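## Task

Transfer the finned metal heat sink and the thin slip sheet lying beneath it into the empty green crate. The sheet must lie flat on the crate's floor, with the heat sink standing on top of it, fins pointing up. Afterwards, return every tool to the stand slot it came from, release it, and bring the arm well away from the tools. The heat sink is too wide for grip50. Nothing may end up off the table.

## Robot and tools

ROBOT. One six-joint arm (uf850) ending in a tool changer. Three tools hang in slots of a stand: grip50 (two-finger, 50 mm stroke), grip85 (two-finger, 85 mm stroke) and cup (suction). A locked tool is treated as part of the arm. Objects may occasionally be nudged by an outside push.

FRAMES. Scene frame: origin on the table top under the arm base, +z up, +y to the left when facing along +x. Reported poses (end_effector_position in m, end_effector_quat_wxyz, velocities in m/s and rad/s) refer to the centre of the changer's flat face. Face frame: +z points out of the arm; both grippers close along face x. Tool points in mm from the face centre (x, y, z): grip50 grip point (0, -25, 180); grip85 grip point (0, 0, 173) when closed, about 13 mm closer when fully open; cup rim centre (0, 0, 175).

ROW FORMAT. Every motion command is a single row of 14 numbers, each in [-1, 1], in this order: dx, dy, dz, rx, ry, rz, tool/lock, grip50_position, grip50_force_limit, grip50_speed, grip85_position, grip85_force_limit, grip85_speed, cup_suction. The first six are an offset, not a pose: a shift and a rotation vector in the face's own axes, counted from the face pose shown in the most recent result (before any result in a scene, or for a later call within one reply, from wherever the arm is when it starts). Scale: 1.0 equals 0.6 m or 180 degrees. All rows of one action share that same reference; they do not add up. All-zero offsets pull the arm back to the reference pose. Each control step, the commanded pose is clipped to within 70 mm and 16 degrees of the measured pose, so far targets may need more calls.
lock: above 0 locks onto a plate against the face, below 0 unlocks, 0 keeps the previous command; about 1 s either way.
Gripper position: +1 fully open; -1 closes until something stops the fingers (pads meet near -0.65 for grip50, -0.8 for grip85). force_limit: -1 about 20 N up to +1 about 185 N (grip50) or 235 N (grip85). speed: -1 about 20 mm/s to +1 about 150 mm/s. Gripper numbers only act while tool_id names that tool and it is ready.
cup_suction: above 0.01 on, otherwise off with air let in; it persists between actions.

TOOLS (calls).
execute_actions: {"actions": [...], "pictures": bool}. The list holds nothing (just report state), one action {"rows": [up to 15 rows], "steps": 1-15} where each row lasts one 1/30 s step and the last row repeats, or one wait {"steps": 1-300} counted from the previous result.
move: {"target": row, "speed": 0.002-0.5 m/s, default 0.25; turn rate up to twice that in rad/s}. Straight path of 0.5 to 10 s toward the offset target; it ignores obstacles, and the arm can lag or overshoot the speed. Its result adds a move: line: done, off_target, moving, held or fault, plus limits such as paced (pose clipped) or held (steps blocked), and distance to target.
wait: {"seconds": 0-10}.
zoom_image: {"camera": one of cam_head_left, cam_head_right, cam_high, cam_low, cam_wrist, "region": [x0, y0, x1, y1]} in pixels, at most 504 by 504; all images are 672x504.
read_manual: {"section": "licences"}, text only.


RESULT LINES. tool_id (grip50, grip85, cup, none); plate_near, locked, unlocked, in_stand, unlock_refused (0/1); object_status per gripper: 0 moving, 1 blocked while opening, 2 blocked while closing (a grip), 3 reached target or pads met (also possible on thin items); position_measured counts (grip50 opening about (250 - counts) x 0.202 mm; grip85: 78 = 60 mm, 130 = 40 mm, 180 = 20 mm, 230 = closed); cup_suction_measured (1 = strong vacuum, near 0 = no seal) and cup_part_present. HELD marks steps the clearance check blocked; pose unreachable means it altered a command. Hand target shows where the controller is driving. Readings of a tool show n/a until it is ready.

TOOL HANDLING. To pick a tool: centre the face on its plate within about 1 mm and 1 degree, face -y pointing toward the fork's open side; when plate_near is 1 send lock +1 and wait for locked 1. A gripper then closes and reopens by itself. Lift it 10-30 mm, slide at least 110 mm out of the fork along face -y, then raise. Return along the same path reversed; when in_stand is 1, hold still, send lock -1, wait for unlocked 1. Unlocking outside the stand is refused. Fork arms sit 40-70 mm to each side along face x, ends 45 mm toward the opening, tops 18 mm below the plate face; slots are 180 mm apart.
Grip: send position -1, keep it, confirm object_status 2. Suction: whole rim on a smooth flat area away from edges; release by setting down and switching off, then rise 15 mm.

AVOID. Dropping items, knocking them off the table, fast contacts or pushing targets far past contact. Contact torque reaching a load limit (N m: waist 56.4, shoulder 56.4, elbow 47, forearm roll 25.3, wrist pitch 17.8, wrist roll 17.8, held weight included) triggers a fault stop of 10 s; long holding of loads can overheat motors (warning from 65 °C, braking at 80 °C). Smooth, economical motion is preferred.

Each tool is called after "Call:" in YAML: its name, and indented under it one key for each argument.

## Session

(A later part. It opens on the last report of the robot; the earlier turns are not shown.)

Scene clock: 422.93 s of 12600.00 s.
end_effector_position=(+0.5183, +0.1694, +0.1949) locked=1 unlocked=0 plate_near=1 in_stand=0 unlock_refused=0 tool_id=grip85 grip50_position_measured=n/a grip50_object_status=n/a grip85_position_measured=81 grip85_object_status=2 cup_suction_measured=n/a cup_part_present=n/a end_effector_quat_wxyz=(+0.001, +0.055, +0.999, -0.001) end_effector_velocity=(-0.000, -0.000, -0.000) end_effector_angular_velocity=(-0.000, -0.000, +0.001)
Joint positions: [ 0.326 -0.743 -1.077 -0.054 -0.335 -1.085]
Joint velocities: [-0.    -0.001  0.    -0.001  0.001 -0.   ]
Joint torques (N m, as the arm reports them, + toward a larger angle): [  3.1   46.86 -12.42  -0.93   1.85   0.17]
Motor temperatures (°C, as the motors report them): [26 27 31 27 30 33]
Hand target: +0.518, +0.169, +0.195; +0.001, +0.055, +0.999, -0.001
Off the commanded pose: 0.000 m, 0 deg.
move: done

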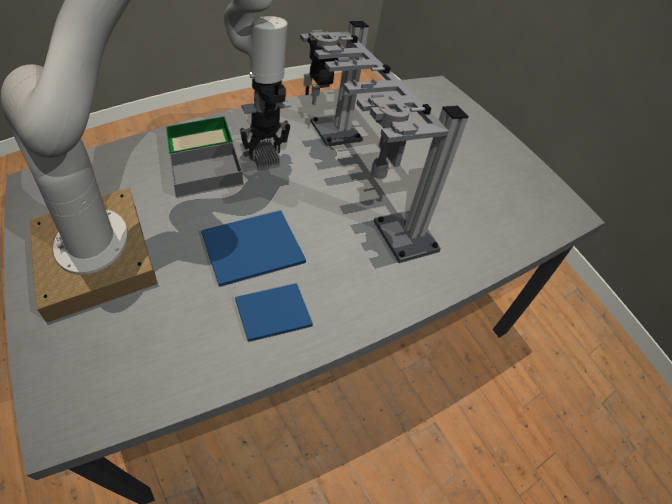

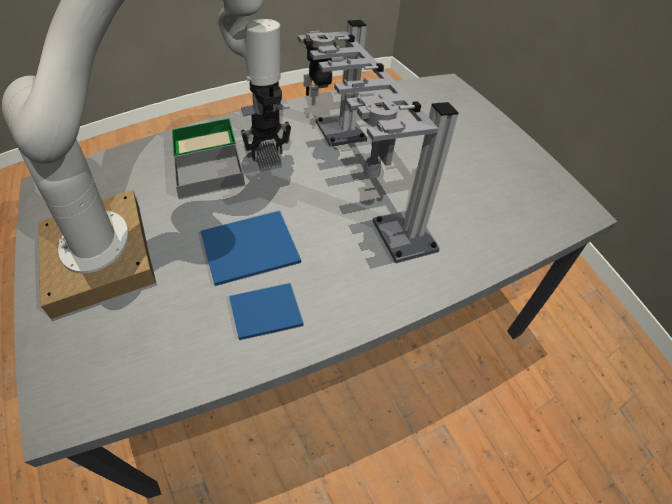

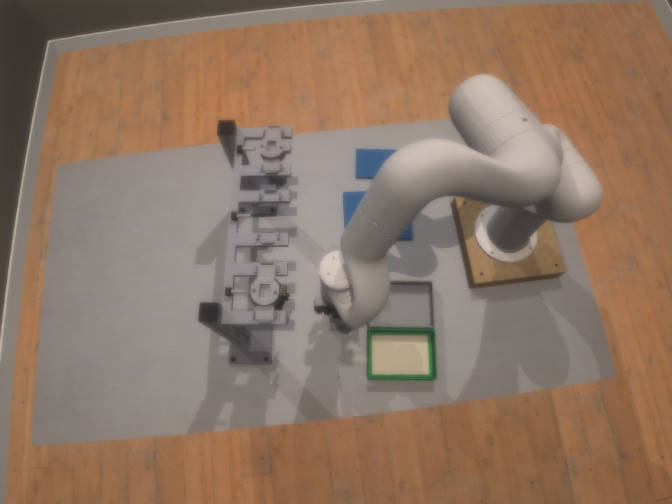

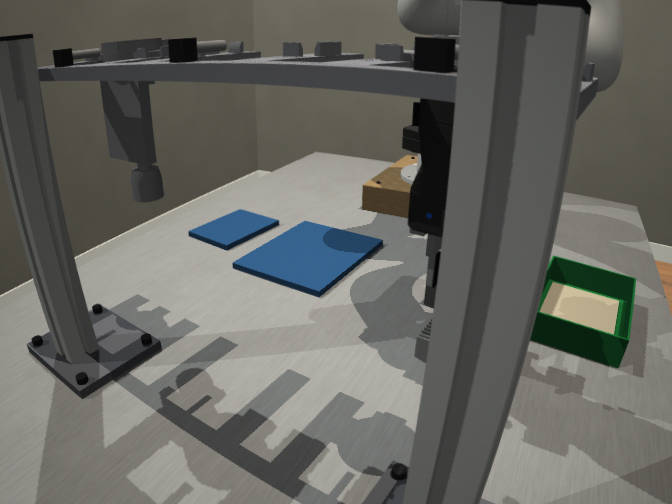

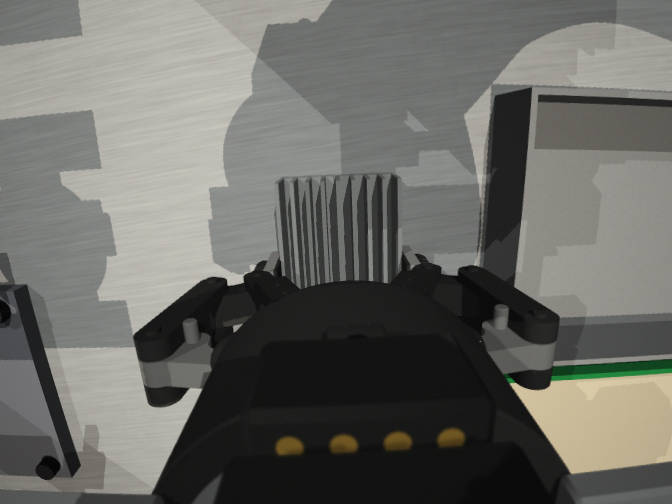

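Call:
move:
  target: [0,0,-0.135,0,0,0,0,0,0,0,-1,0,-0.5,0]
  speed: 0.12

Call:
move:
  target: [0.279,0.195,0,0,0,0,0,0,0,0,-1,0,-0.5,0]
  speed: 0.15

Scene clock: 432.00 s of 12600.00 s.
end_effector_position=(+0.5177, +0.1695, +0.2754) locked=1 unlocked=0 plate_near=1 in_stand=0 unlock_refused=0 tool_id=grip85 grip50_position_measured=n/a grip50_object_status=n/a grip85_position_measured=81 grip85_object_status=2 cup_suction_measured=n/a cup_part_present=n/a end_effector_quat_wxyz=(+0.000, +0.055, +0.999, -0.001) end_effector_velocity=(+0.001, +0.000, +0.001) end_effector_angular_velocity=(+0.001, -0.003, -0.001)
Joint positions: [ 0.329 -0.588 -1.064 -0.038 -0.478 -1.1  ]
Joint velocities: [-0.     0.001 -0.002  0.     0.001  0.   ]
Joint torques (N m, as the arm reports them, + toward a larger angle): [  4.48  50.49 -16.84  -1.03   0.69   0.11]
Motor temperatures (°C, as the motors report them): [26 27 31 27 31 33]
Hand target: +0.518, +0.170, +0.276; +0.001, +0.055, +0.999, -0.001
Off the commanded pose: 0.001 m, 0 deg.
move: done

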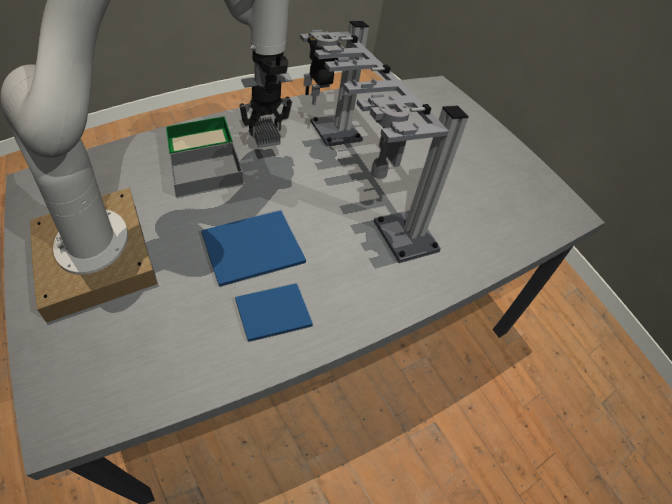

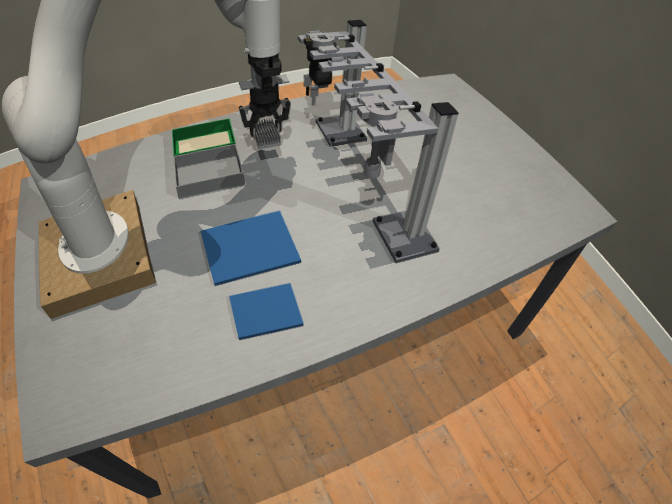

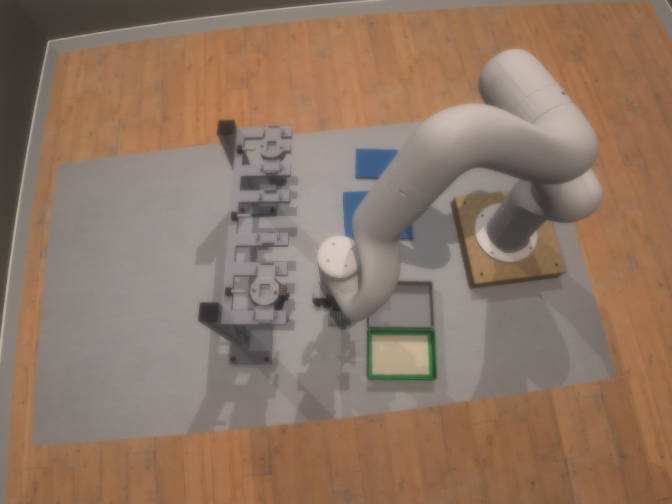

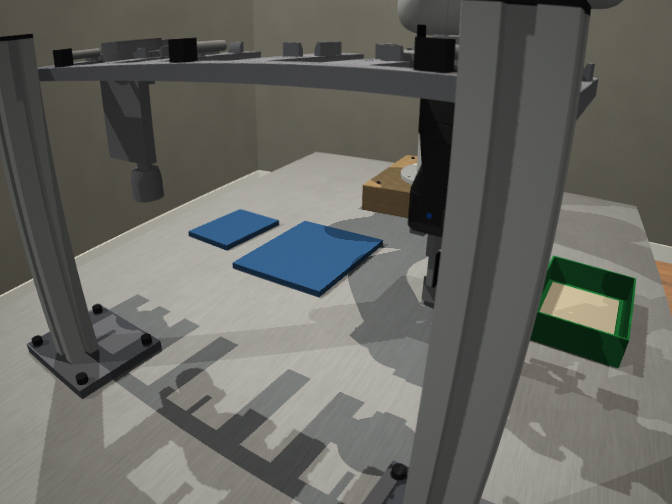

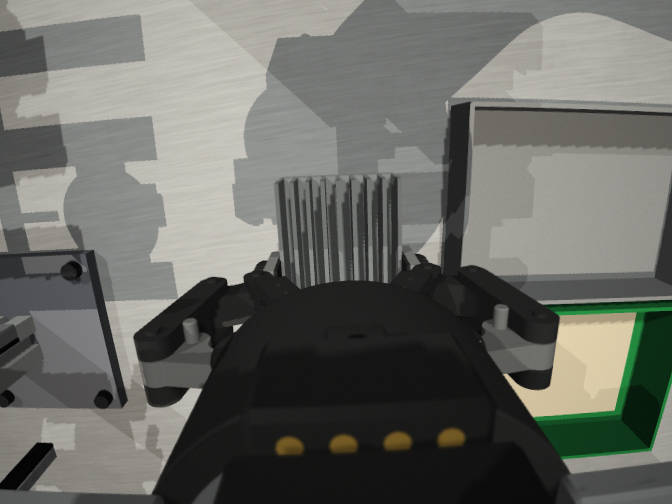

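Scene clock: 433.70 s of 12600.00 s.
end_effector_position=(+0.3640, +0.3030, +0.2745) locked=1 unlocked=0 plate_near=1 in_stand=0 unlock_refused=0 tool_id=grip85 grip50_position_measured=n/a grip50_object_status=n/a grip85_position_measured=81 grip85_object_status=2 cup_suction_measured=n/a cup_part_present=n/a end_effector_quat_wxyz=(+0.001, +0.055, +0.998, -0.002) end_effector_velocity=(-0.001, +0.000, -0.000) end_effector_angular_velocity=(-0.001, +0.001, +0.000)
Joint positions: [ 0.708 -0.467 -0.856 -0.048 -0.398 -0.711]
Joint velocities: [ 0.001 -0.     0.001 -0.    -0.     0.001]
Joint torques (N m, as the arm reports them, + toward a larger angle): [  2.51  45.48 -15.13  -0.6    0.65   0.1 ]
Motor temperatures (°C, as the motors report them): [26 27 31 27 31 33]
Hand target: +0.364, +0.303, +0.274; +0.001, +0.055, +0.999, -0.003
Off the commanded pose: 0.001 m, 0 deg.
move: done

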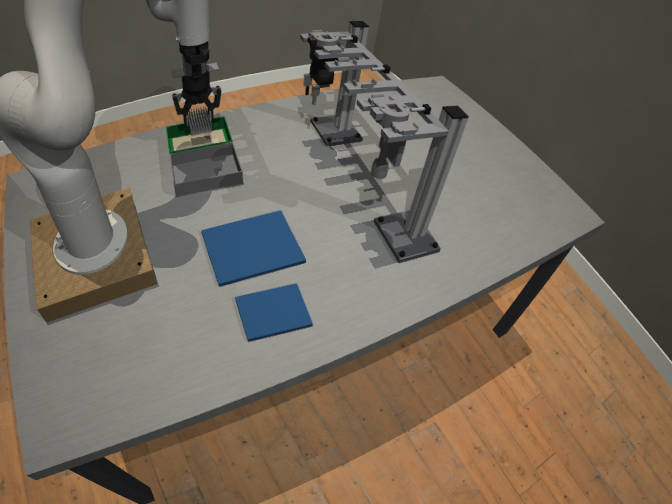

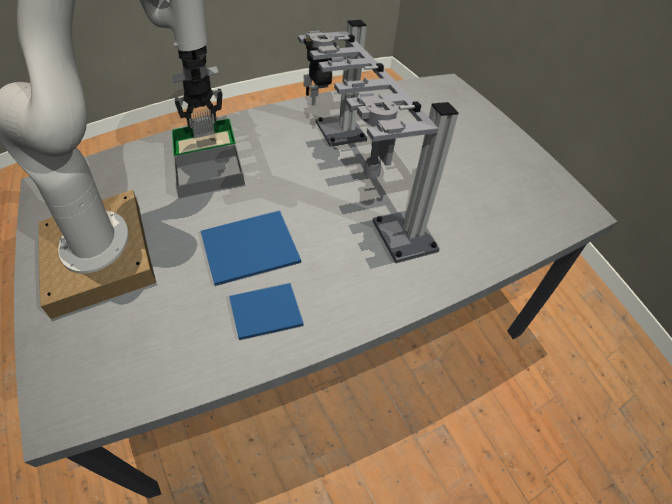

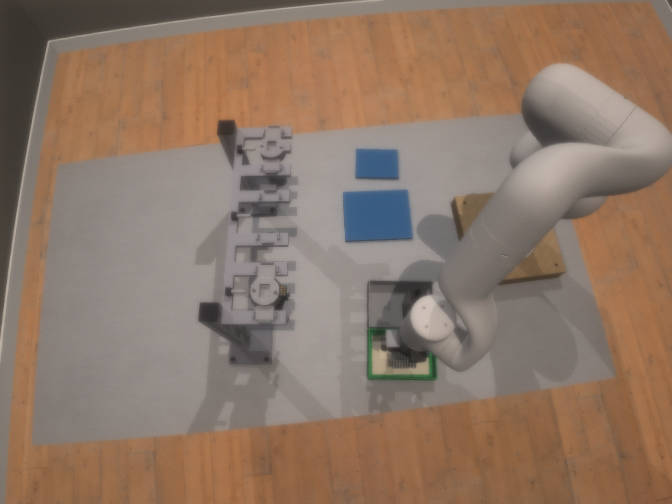

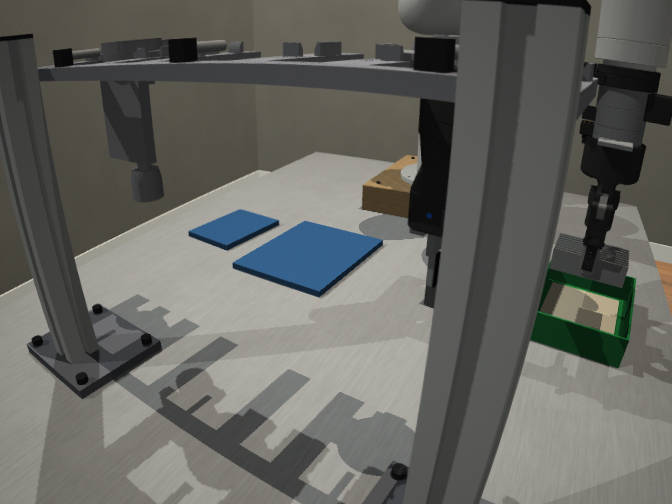

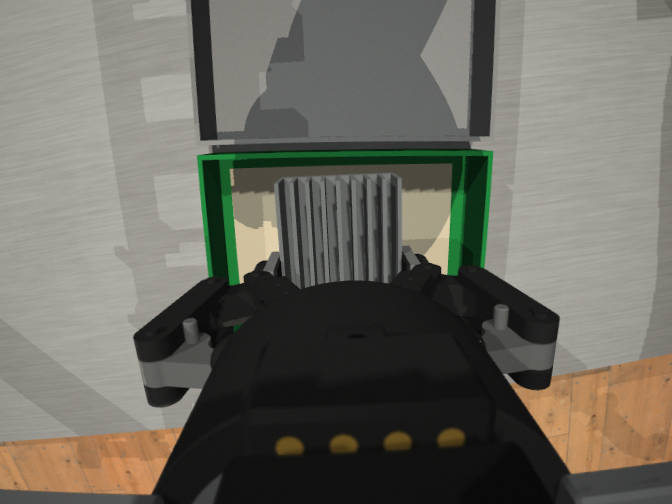

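Call:
move:
  target: [0,0.007,0.03,0,0,0,0,0,0,0,-1,0,-0.5,0]
  speed: 0.04

Call:
zoom_image:
  camera: "cam_low"
  region: [500,190,672,380]

Call:
zoom_image:
  camera: "cam_head_left"
  region: [140,70,270,200]

Scene clock: 453.07 s of 12600.00 s.
end_effector_position=(+0.3645, +0.3071, +0.2566) locked=1 unlocked=0 plate_near=1 in_stand=0 unlock_refused=0 tool_id=grip85 grip50_position_measured=n/a grip50_object_status=n/a grip85_position_measured=81 grip85_object_status=2 cup_suction_measured=n/a cup_part_present=n/a end_effector_quat_wxyz=(+0.001, +0.055, +0.998, -0.002) end_effector_velocity=(+0.000, +0.001, +0.001) end_effector_angular_velocity=(+0.002, -0.002, +0.000)
Joint positions: [ 0.713 -0.51  -0.865 -0.052 -0.364 -0.7  ]
Joint velocities: [ 0.     0.001 -0.001 -0.     0.     0.   ]
Joint torques (N m, as the arm reports them, + toward a larger angle): [  3.44  45.52 -14.27  -1.64   0.72  -0.04]
Motor temperatures (°C, as the motors report them): [26 27 31 27 30 33]
Hand target: +0.364, +0.307, +0.256; +0.001, +0.055, +0.998, -0.003
Off the commanded pose: 0.000 m, 0 deg.
move: done

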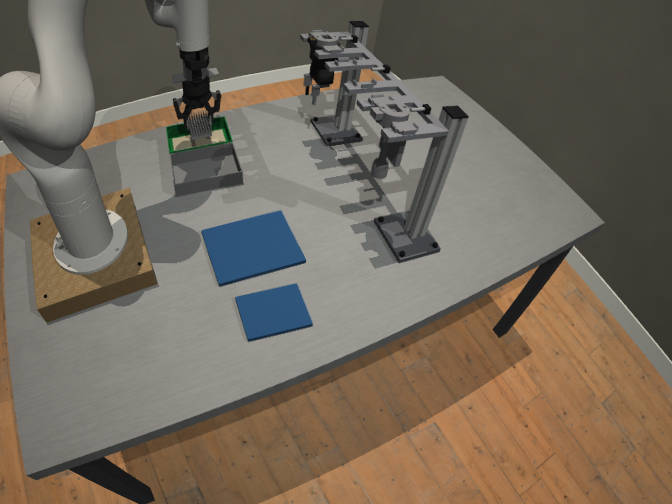

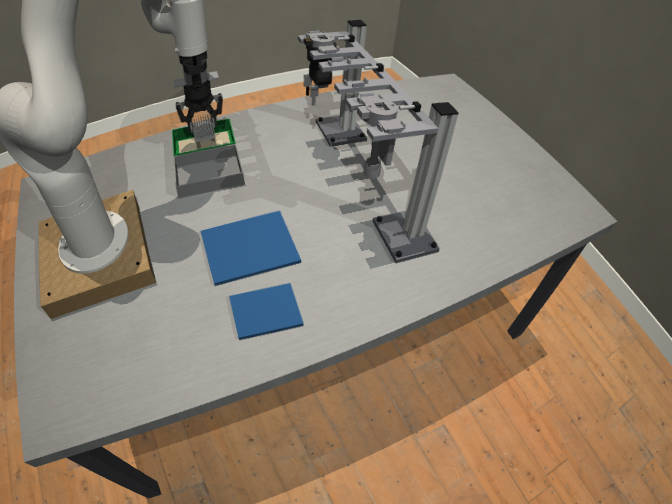

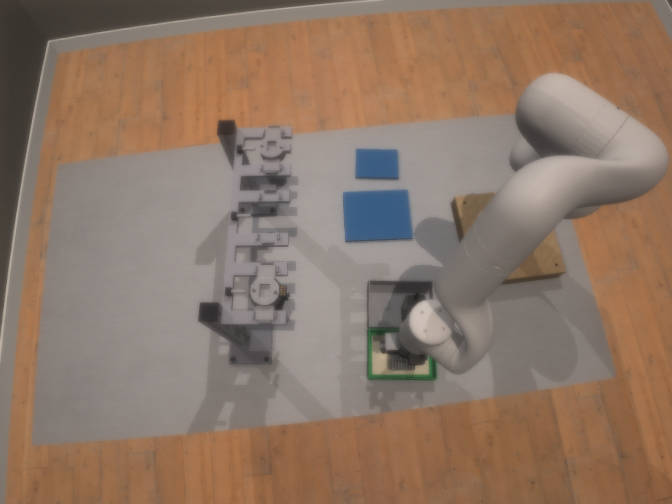

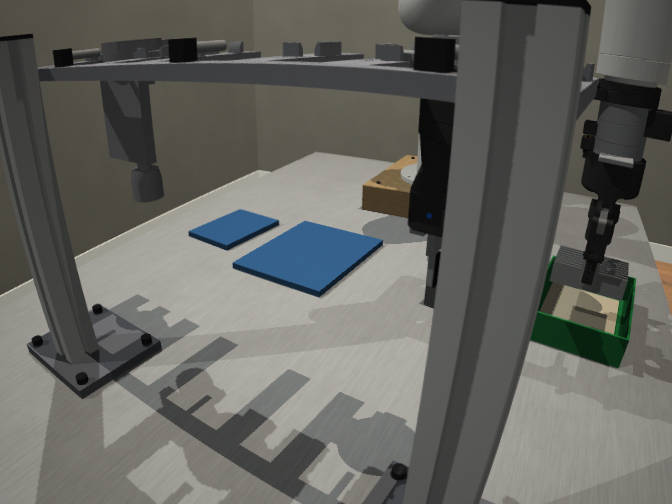

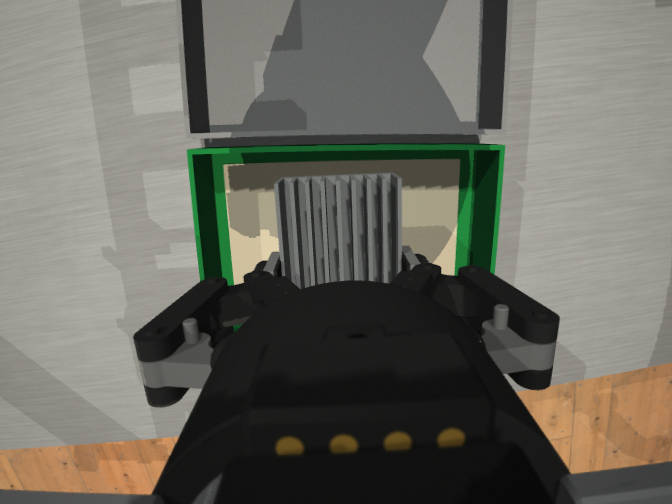

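Region (500, 190, 672, 380) of cam_low's 672x504 image, scaled by 2.653, with more detail than that image has; it fills the left 456 columns of this view, and the rest is white.

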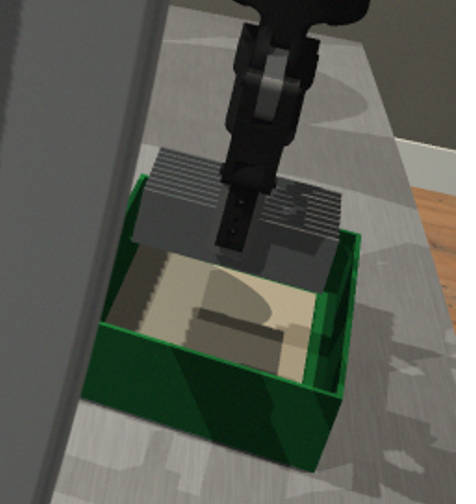

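Region (140, 70, 270, 200) of cam_head_left's 672x504 image, scaled by 3.877, with more detail than that image has.

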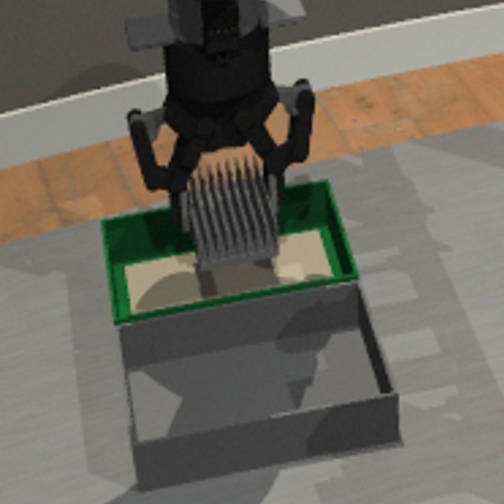

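Call:
move:
  target: [0,0,0.045,0,0,0,0,0,0,0,-1,0,-0.5,0]
  speed: 0.02

Call:
zoom_image:
  camera: "cam_low"
  region: [500,190,672,380]

Scene clock: 462.70 s of 12600.00 s.
end_effector_position=(+0.3647, +0.3070, +0.2296) locked=1 unlocked=0 plate_near=1 in_stand=0 unlock_refused=0 tool_id=grip85 grip50_position_measured=n/a grip50_object_status=n/a grip85_position_measured=81 grip85_object_status=2 cup_suction_measured=n/a cup_part_present=n/a end_effector_quat_wxyz=(+0.001, +0.055, +0.998, -0.002) end_effector_velocity=(+0.001, +0.001, +0.001) end_effector_angular_velocity=(+0.003, -0.003, +0.000)
Joint positions: [ 0.712 -0.568 -0.868 -0.061 -0.309 -0.692]
Joint velocities: [-0.     0.001 -0.002 -0.     0.001 -0.   ]
Joint torques (N m, as the arm reports them, + toward a larger angle): [  3.72  46.59 -13.25  -1.1    0.61   0.15]
Motor temperatures (°C, as the motors report them): [26 27 31 27 30 33]
Hand target: +0.365, +0.307, +0.230; +0.001, +0.055, +0.998, -0.002
Off the commanded pose: 0.000 m, 0 deg.
move: done

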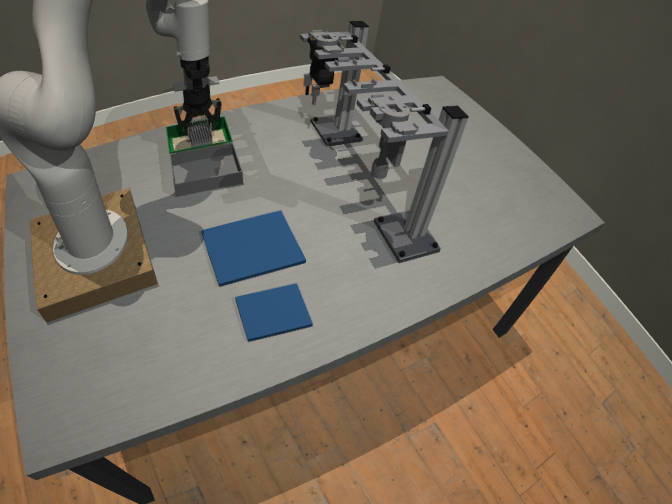

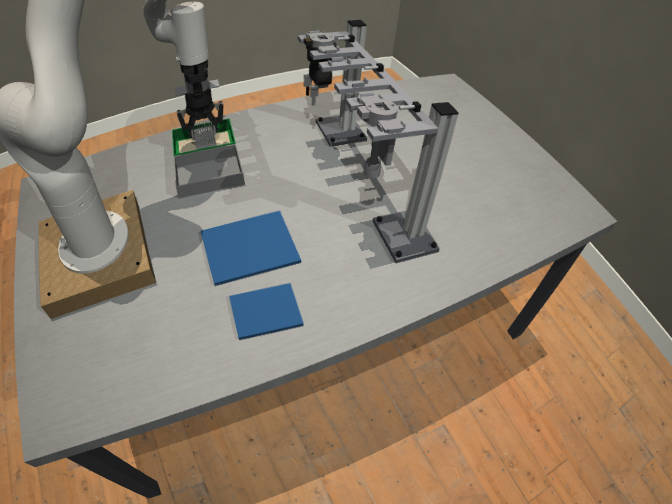

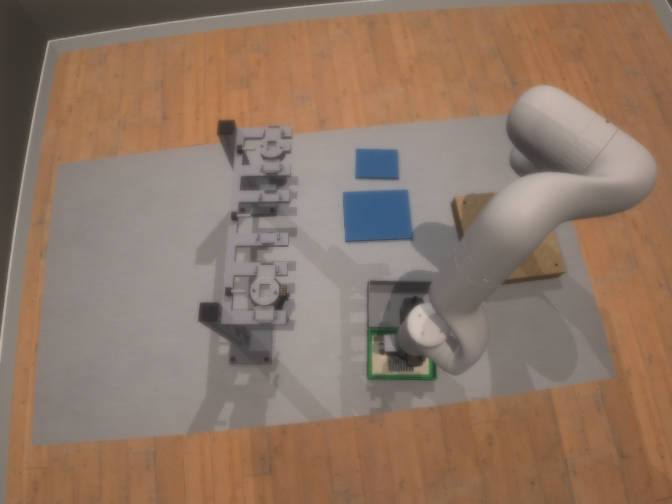

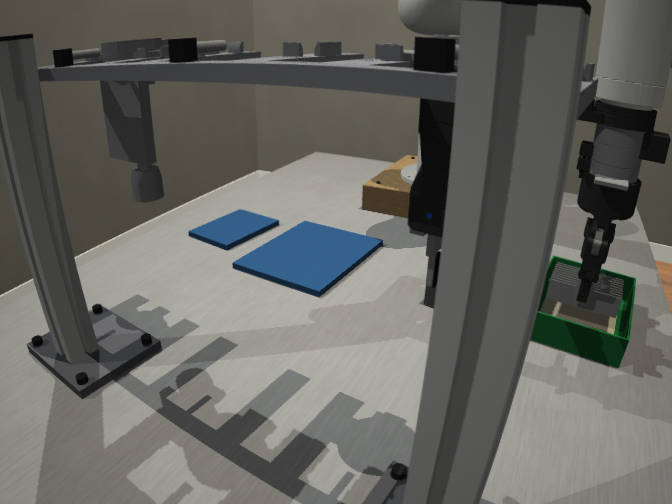

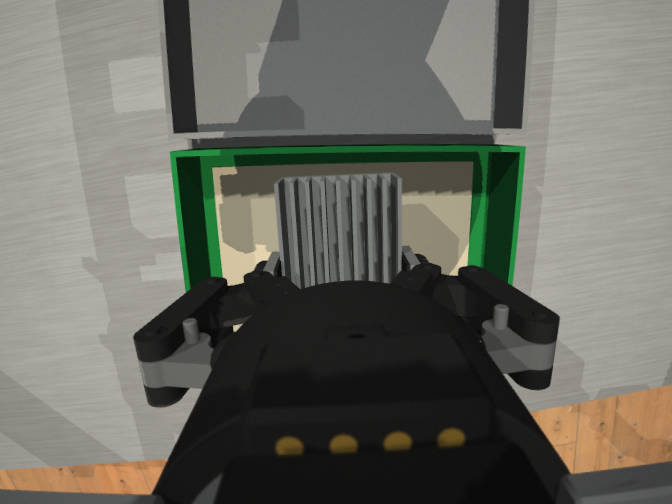

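Region (500, 190, 672, 380) of cam_low's 672x504 image, scaled by 2.653, with more detail than that image has; it fills the left 456 columns of this view, and the rest is white.

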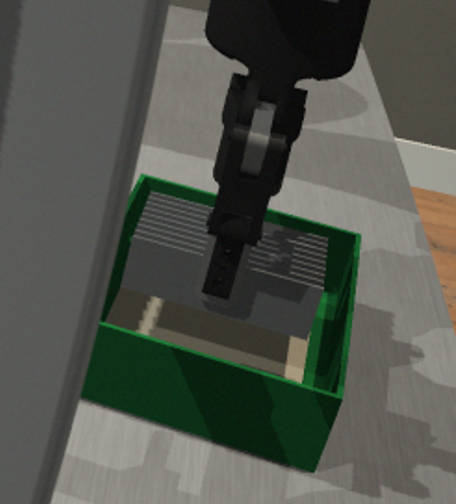

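Call:
move:
  target: [0,0,0.052,0,0,0,0,0,0,0,-1,0,-0.5,0]
  speed: 0.02

Call:
move:
  target: [0,0,0,0,0,0,0,0,0,0,0.62,0,-0.5,0]

Call:
move:
  target: [0,0,-0.15,0,0,0,0,0,0,0,0.62,0,-0.5,0]
  speed: 0.1

Scene clock: 472.10 s of 12600.00 s.
end_effector_position=(+0.3653, +0.3073, +0.1996) locked=1 unlocked=0 plate_near=1 in_stand=0 unlock_refused=0 tool_id=grip85 grip50_position_measured=n/a grip50_object_status=n/a grip85_position_measured=81 grip85_object_status=2 cup_suction_measured=n/a cup_part_present=n/a end_effector_quat_wxyz=(+0.001, +0.055, +0.998, -0.002) end_effector_velocity=(-0.000, -0.000, -0.001) end_effector_angular_velocity=(+0.001, -0.001, +0.000)
Joint positions: [ 0.711 -0.636 -0.878 -0.076 -0.25  -0.677]
Joint velocities: [ 0.    -0.001  0.001 -0.001  0.003  0.001]
Joint torques (N m, as the arm reports them, + toward a larger angle): [ 5.11 31.12 -8.72 -1.45  3.41  0.08]
Motor temperatures (°C, as the motors report them): [26 27 31 27 30 33]
Hand target: +0.365, +0.307, +0.198; +0.001, +0.055, +0.998, -0.003
Off the commanded pose: 0.001 m, 0 deg.
move: done

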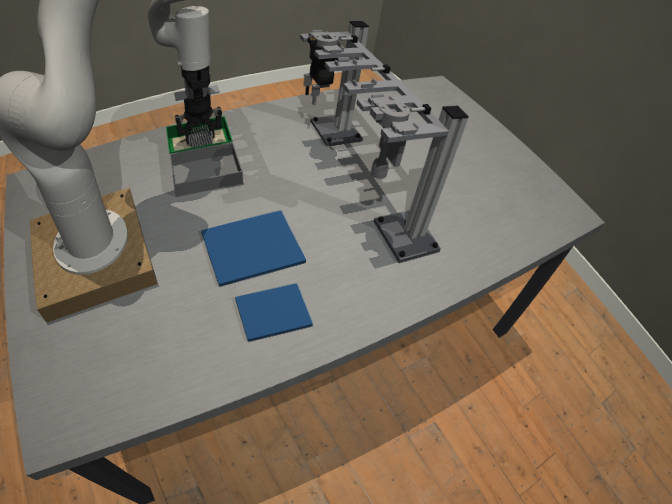

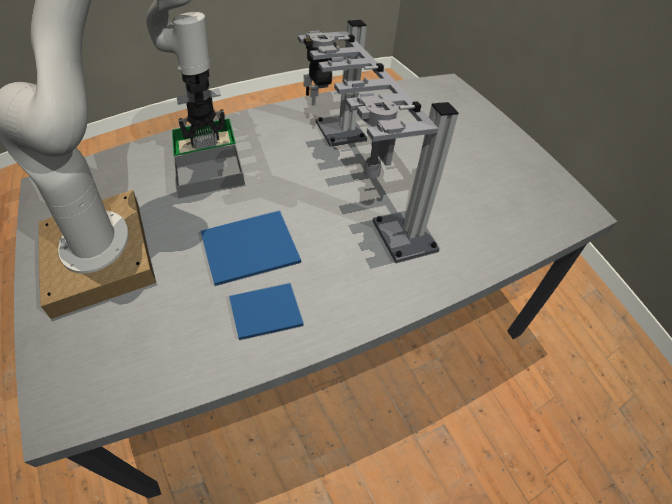

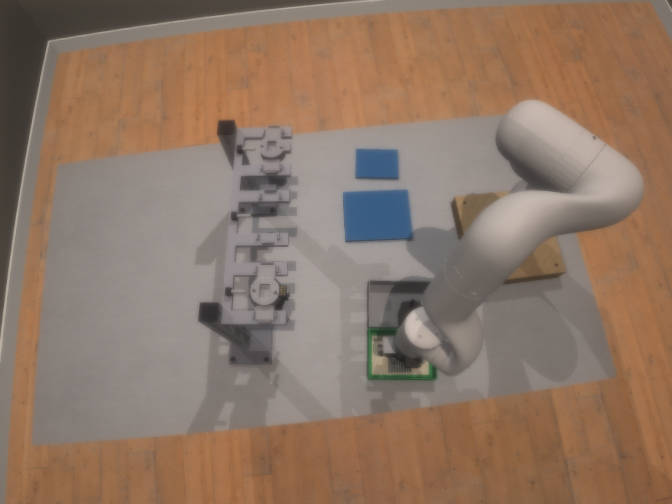

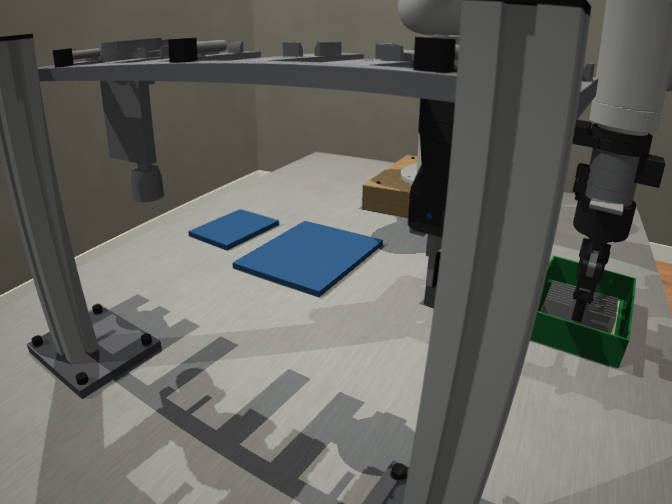

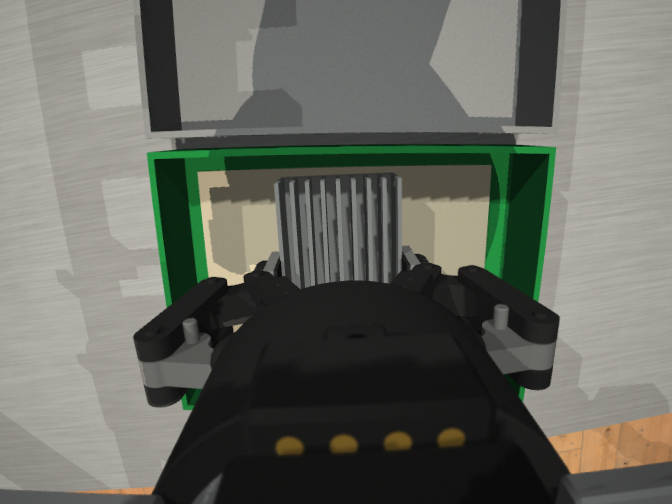

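Scene clock: 472.87 s of 12600.00 s.
end_effector_position=(+0.3653, +0.3073, +0.1996) locked=1 unlocked=0 plate_near=1 in_stand=0 unlock_refused=0 tool_id=grip85 grip50_position_measured=n/a grip50_object_status=n/a grip85_position_measured=50 grip85_object_status=3 cup_suction_measured=n/a cup_part_present=n/a end_effector_quat_wxyz=(+0.001, +0.055, +0.998, -0.002) end_effector_velocity=(-0.000, +0.000, +0.000) end_effector_angular_velocity=(+0.000, +0.000, -0.000)
Joint positions: [ 0.711 -0.636 -0.878 -0.076 -0.25  -0.677]
Joint velocities: [ 0.     0.001 -0.     0.001 -0.001 -0.   ]
Joint torques (N m, as the arm reports them, + toward a larger angle): [  3.57  45.67 -12.28  -0.66   0.75   0.11]
Motor temperatures (°C, as the motors report them): [26 27 31 27 30 33]
Hand target: +0.365, +0.307, +0.200; +0.001, +0.055, +0.998, -0.002
Off the commanded pose: 0.000 m, 0 deg.
move: done

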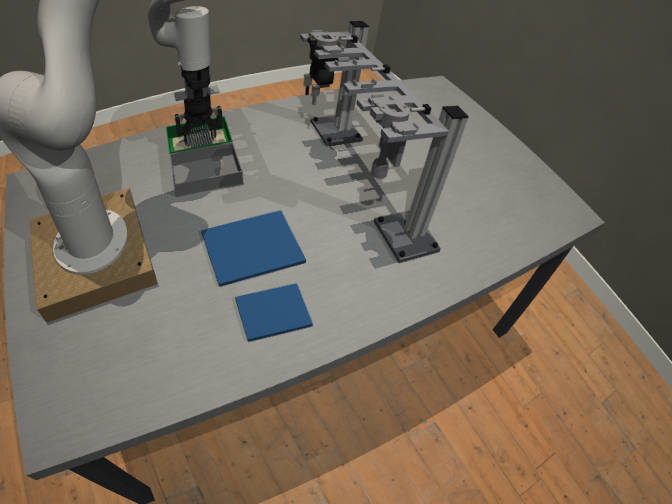

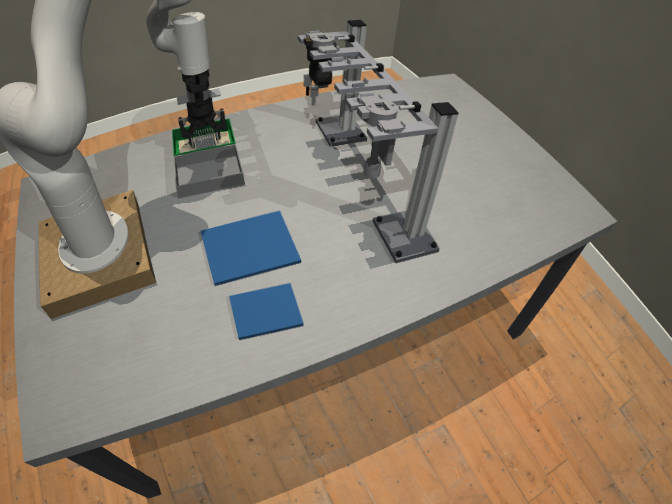

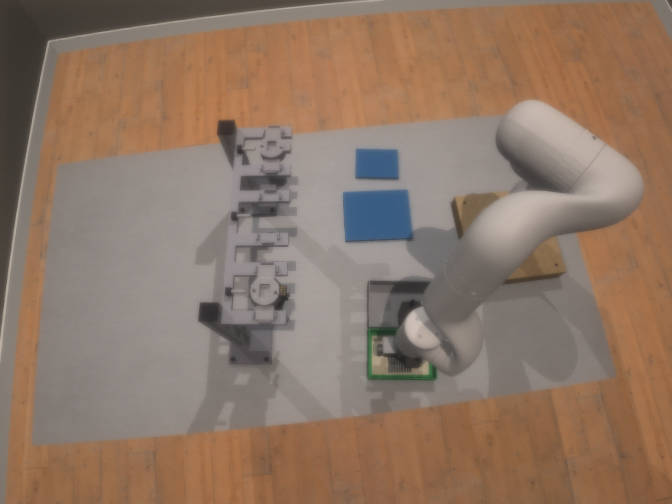

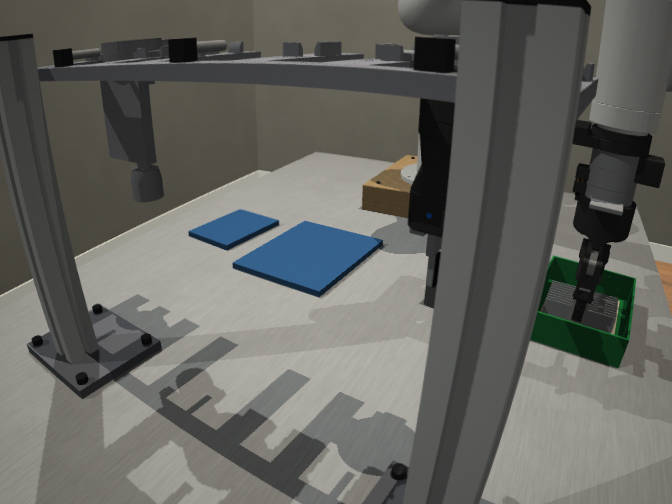

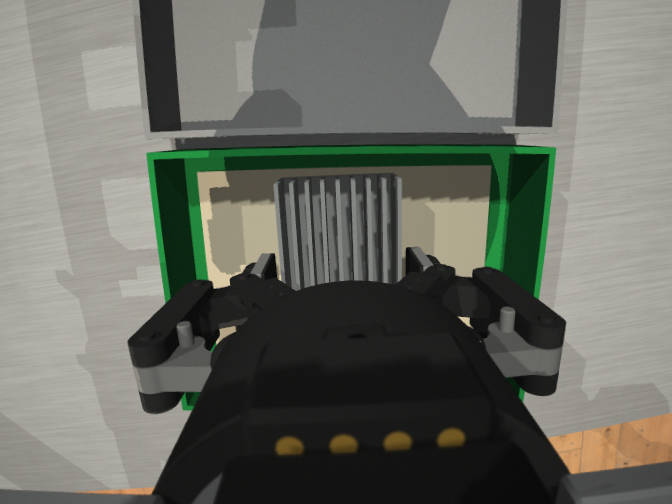

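Scene clock: 474.10 s of 12600.00 s.
end_effector_position=(+0.3647, +0.3075, +0.2892) locked=1 unlocked=0 plate_near=1 in_stand=0 unlock_refused=0 tool_id=grip85 grip50_position_measured=n/a grip50_object_status=n/a grip85_position_measured=50 grip85_object_status=3 cup_suction_measured=n/a cup_part_present=n/a end_effector_quat_wxyz=(+0.001, +0.055, +0.998, -0.003) end_effector_velocity=(+0.001, +0.001, +0.001) end_effector_angular_velocity=(+0.001, -0.002, +0.001)
Joint positions: [ 0.714 -0.444 -0.868 -0.044 -0.433 -0.708]
Joint velocities: [ 0.     0.001 -0.002 -0.    -0.    -0.   ]
Joint torques (N m, as the arm reports them, + toward a larger angle): [  4.5   42.9  -15.67  -0.88   0.85   0.2 ]
Motor temperatures (°C, as the motors report them): [26 27 31 27 30 33]
Hand target: +0.365, +0.308, +0.290; +0.001, +0.055, +0.998, -0.002
Off the commanded pose: 0.001 m, 0 deg.
move: done

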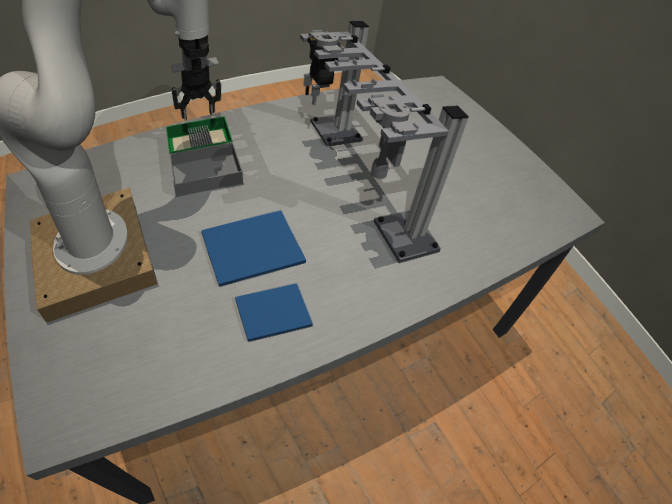

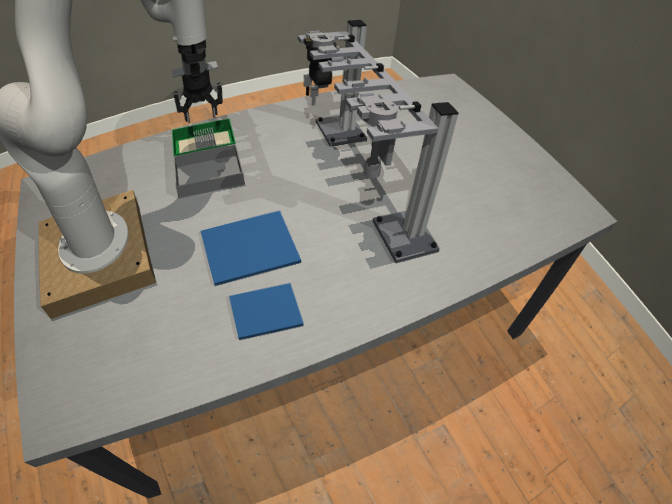

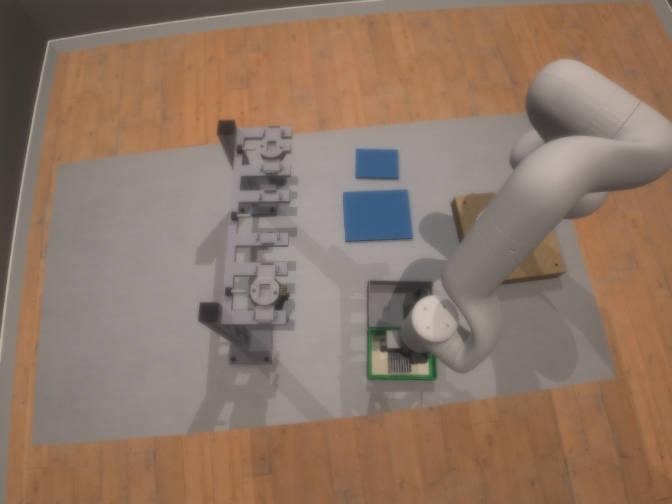

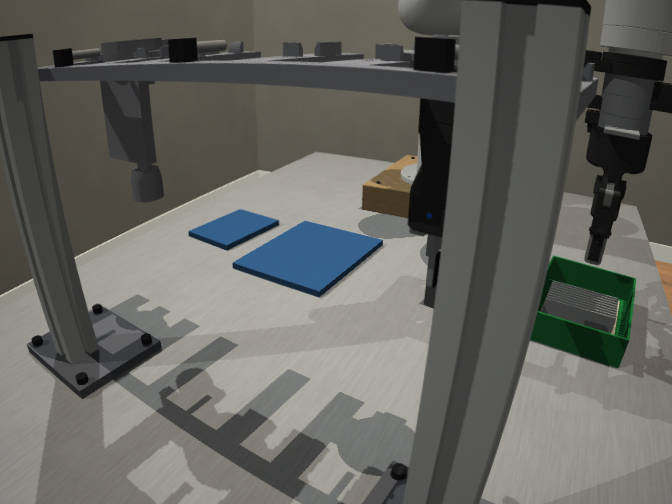

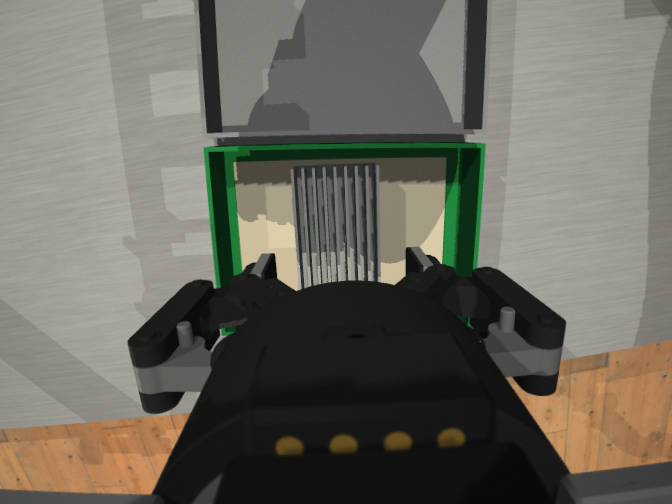

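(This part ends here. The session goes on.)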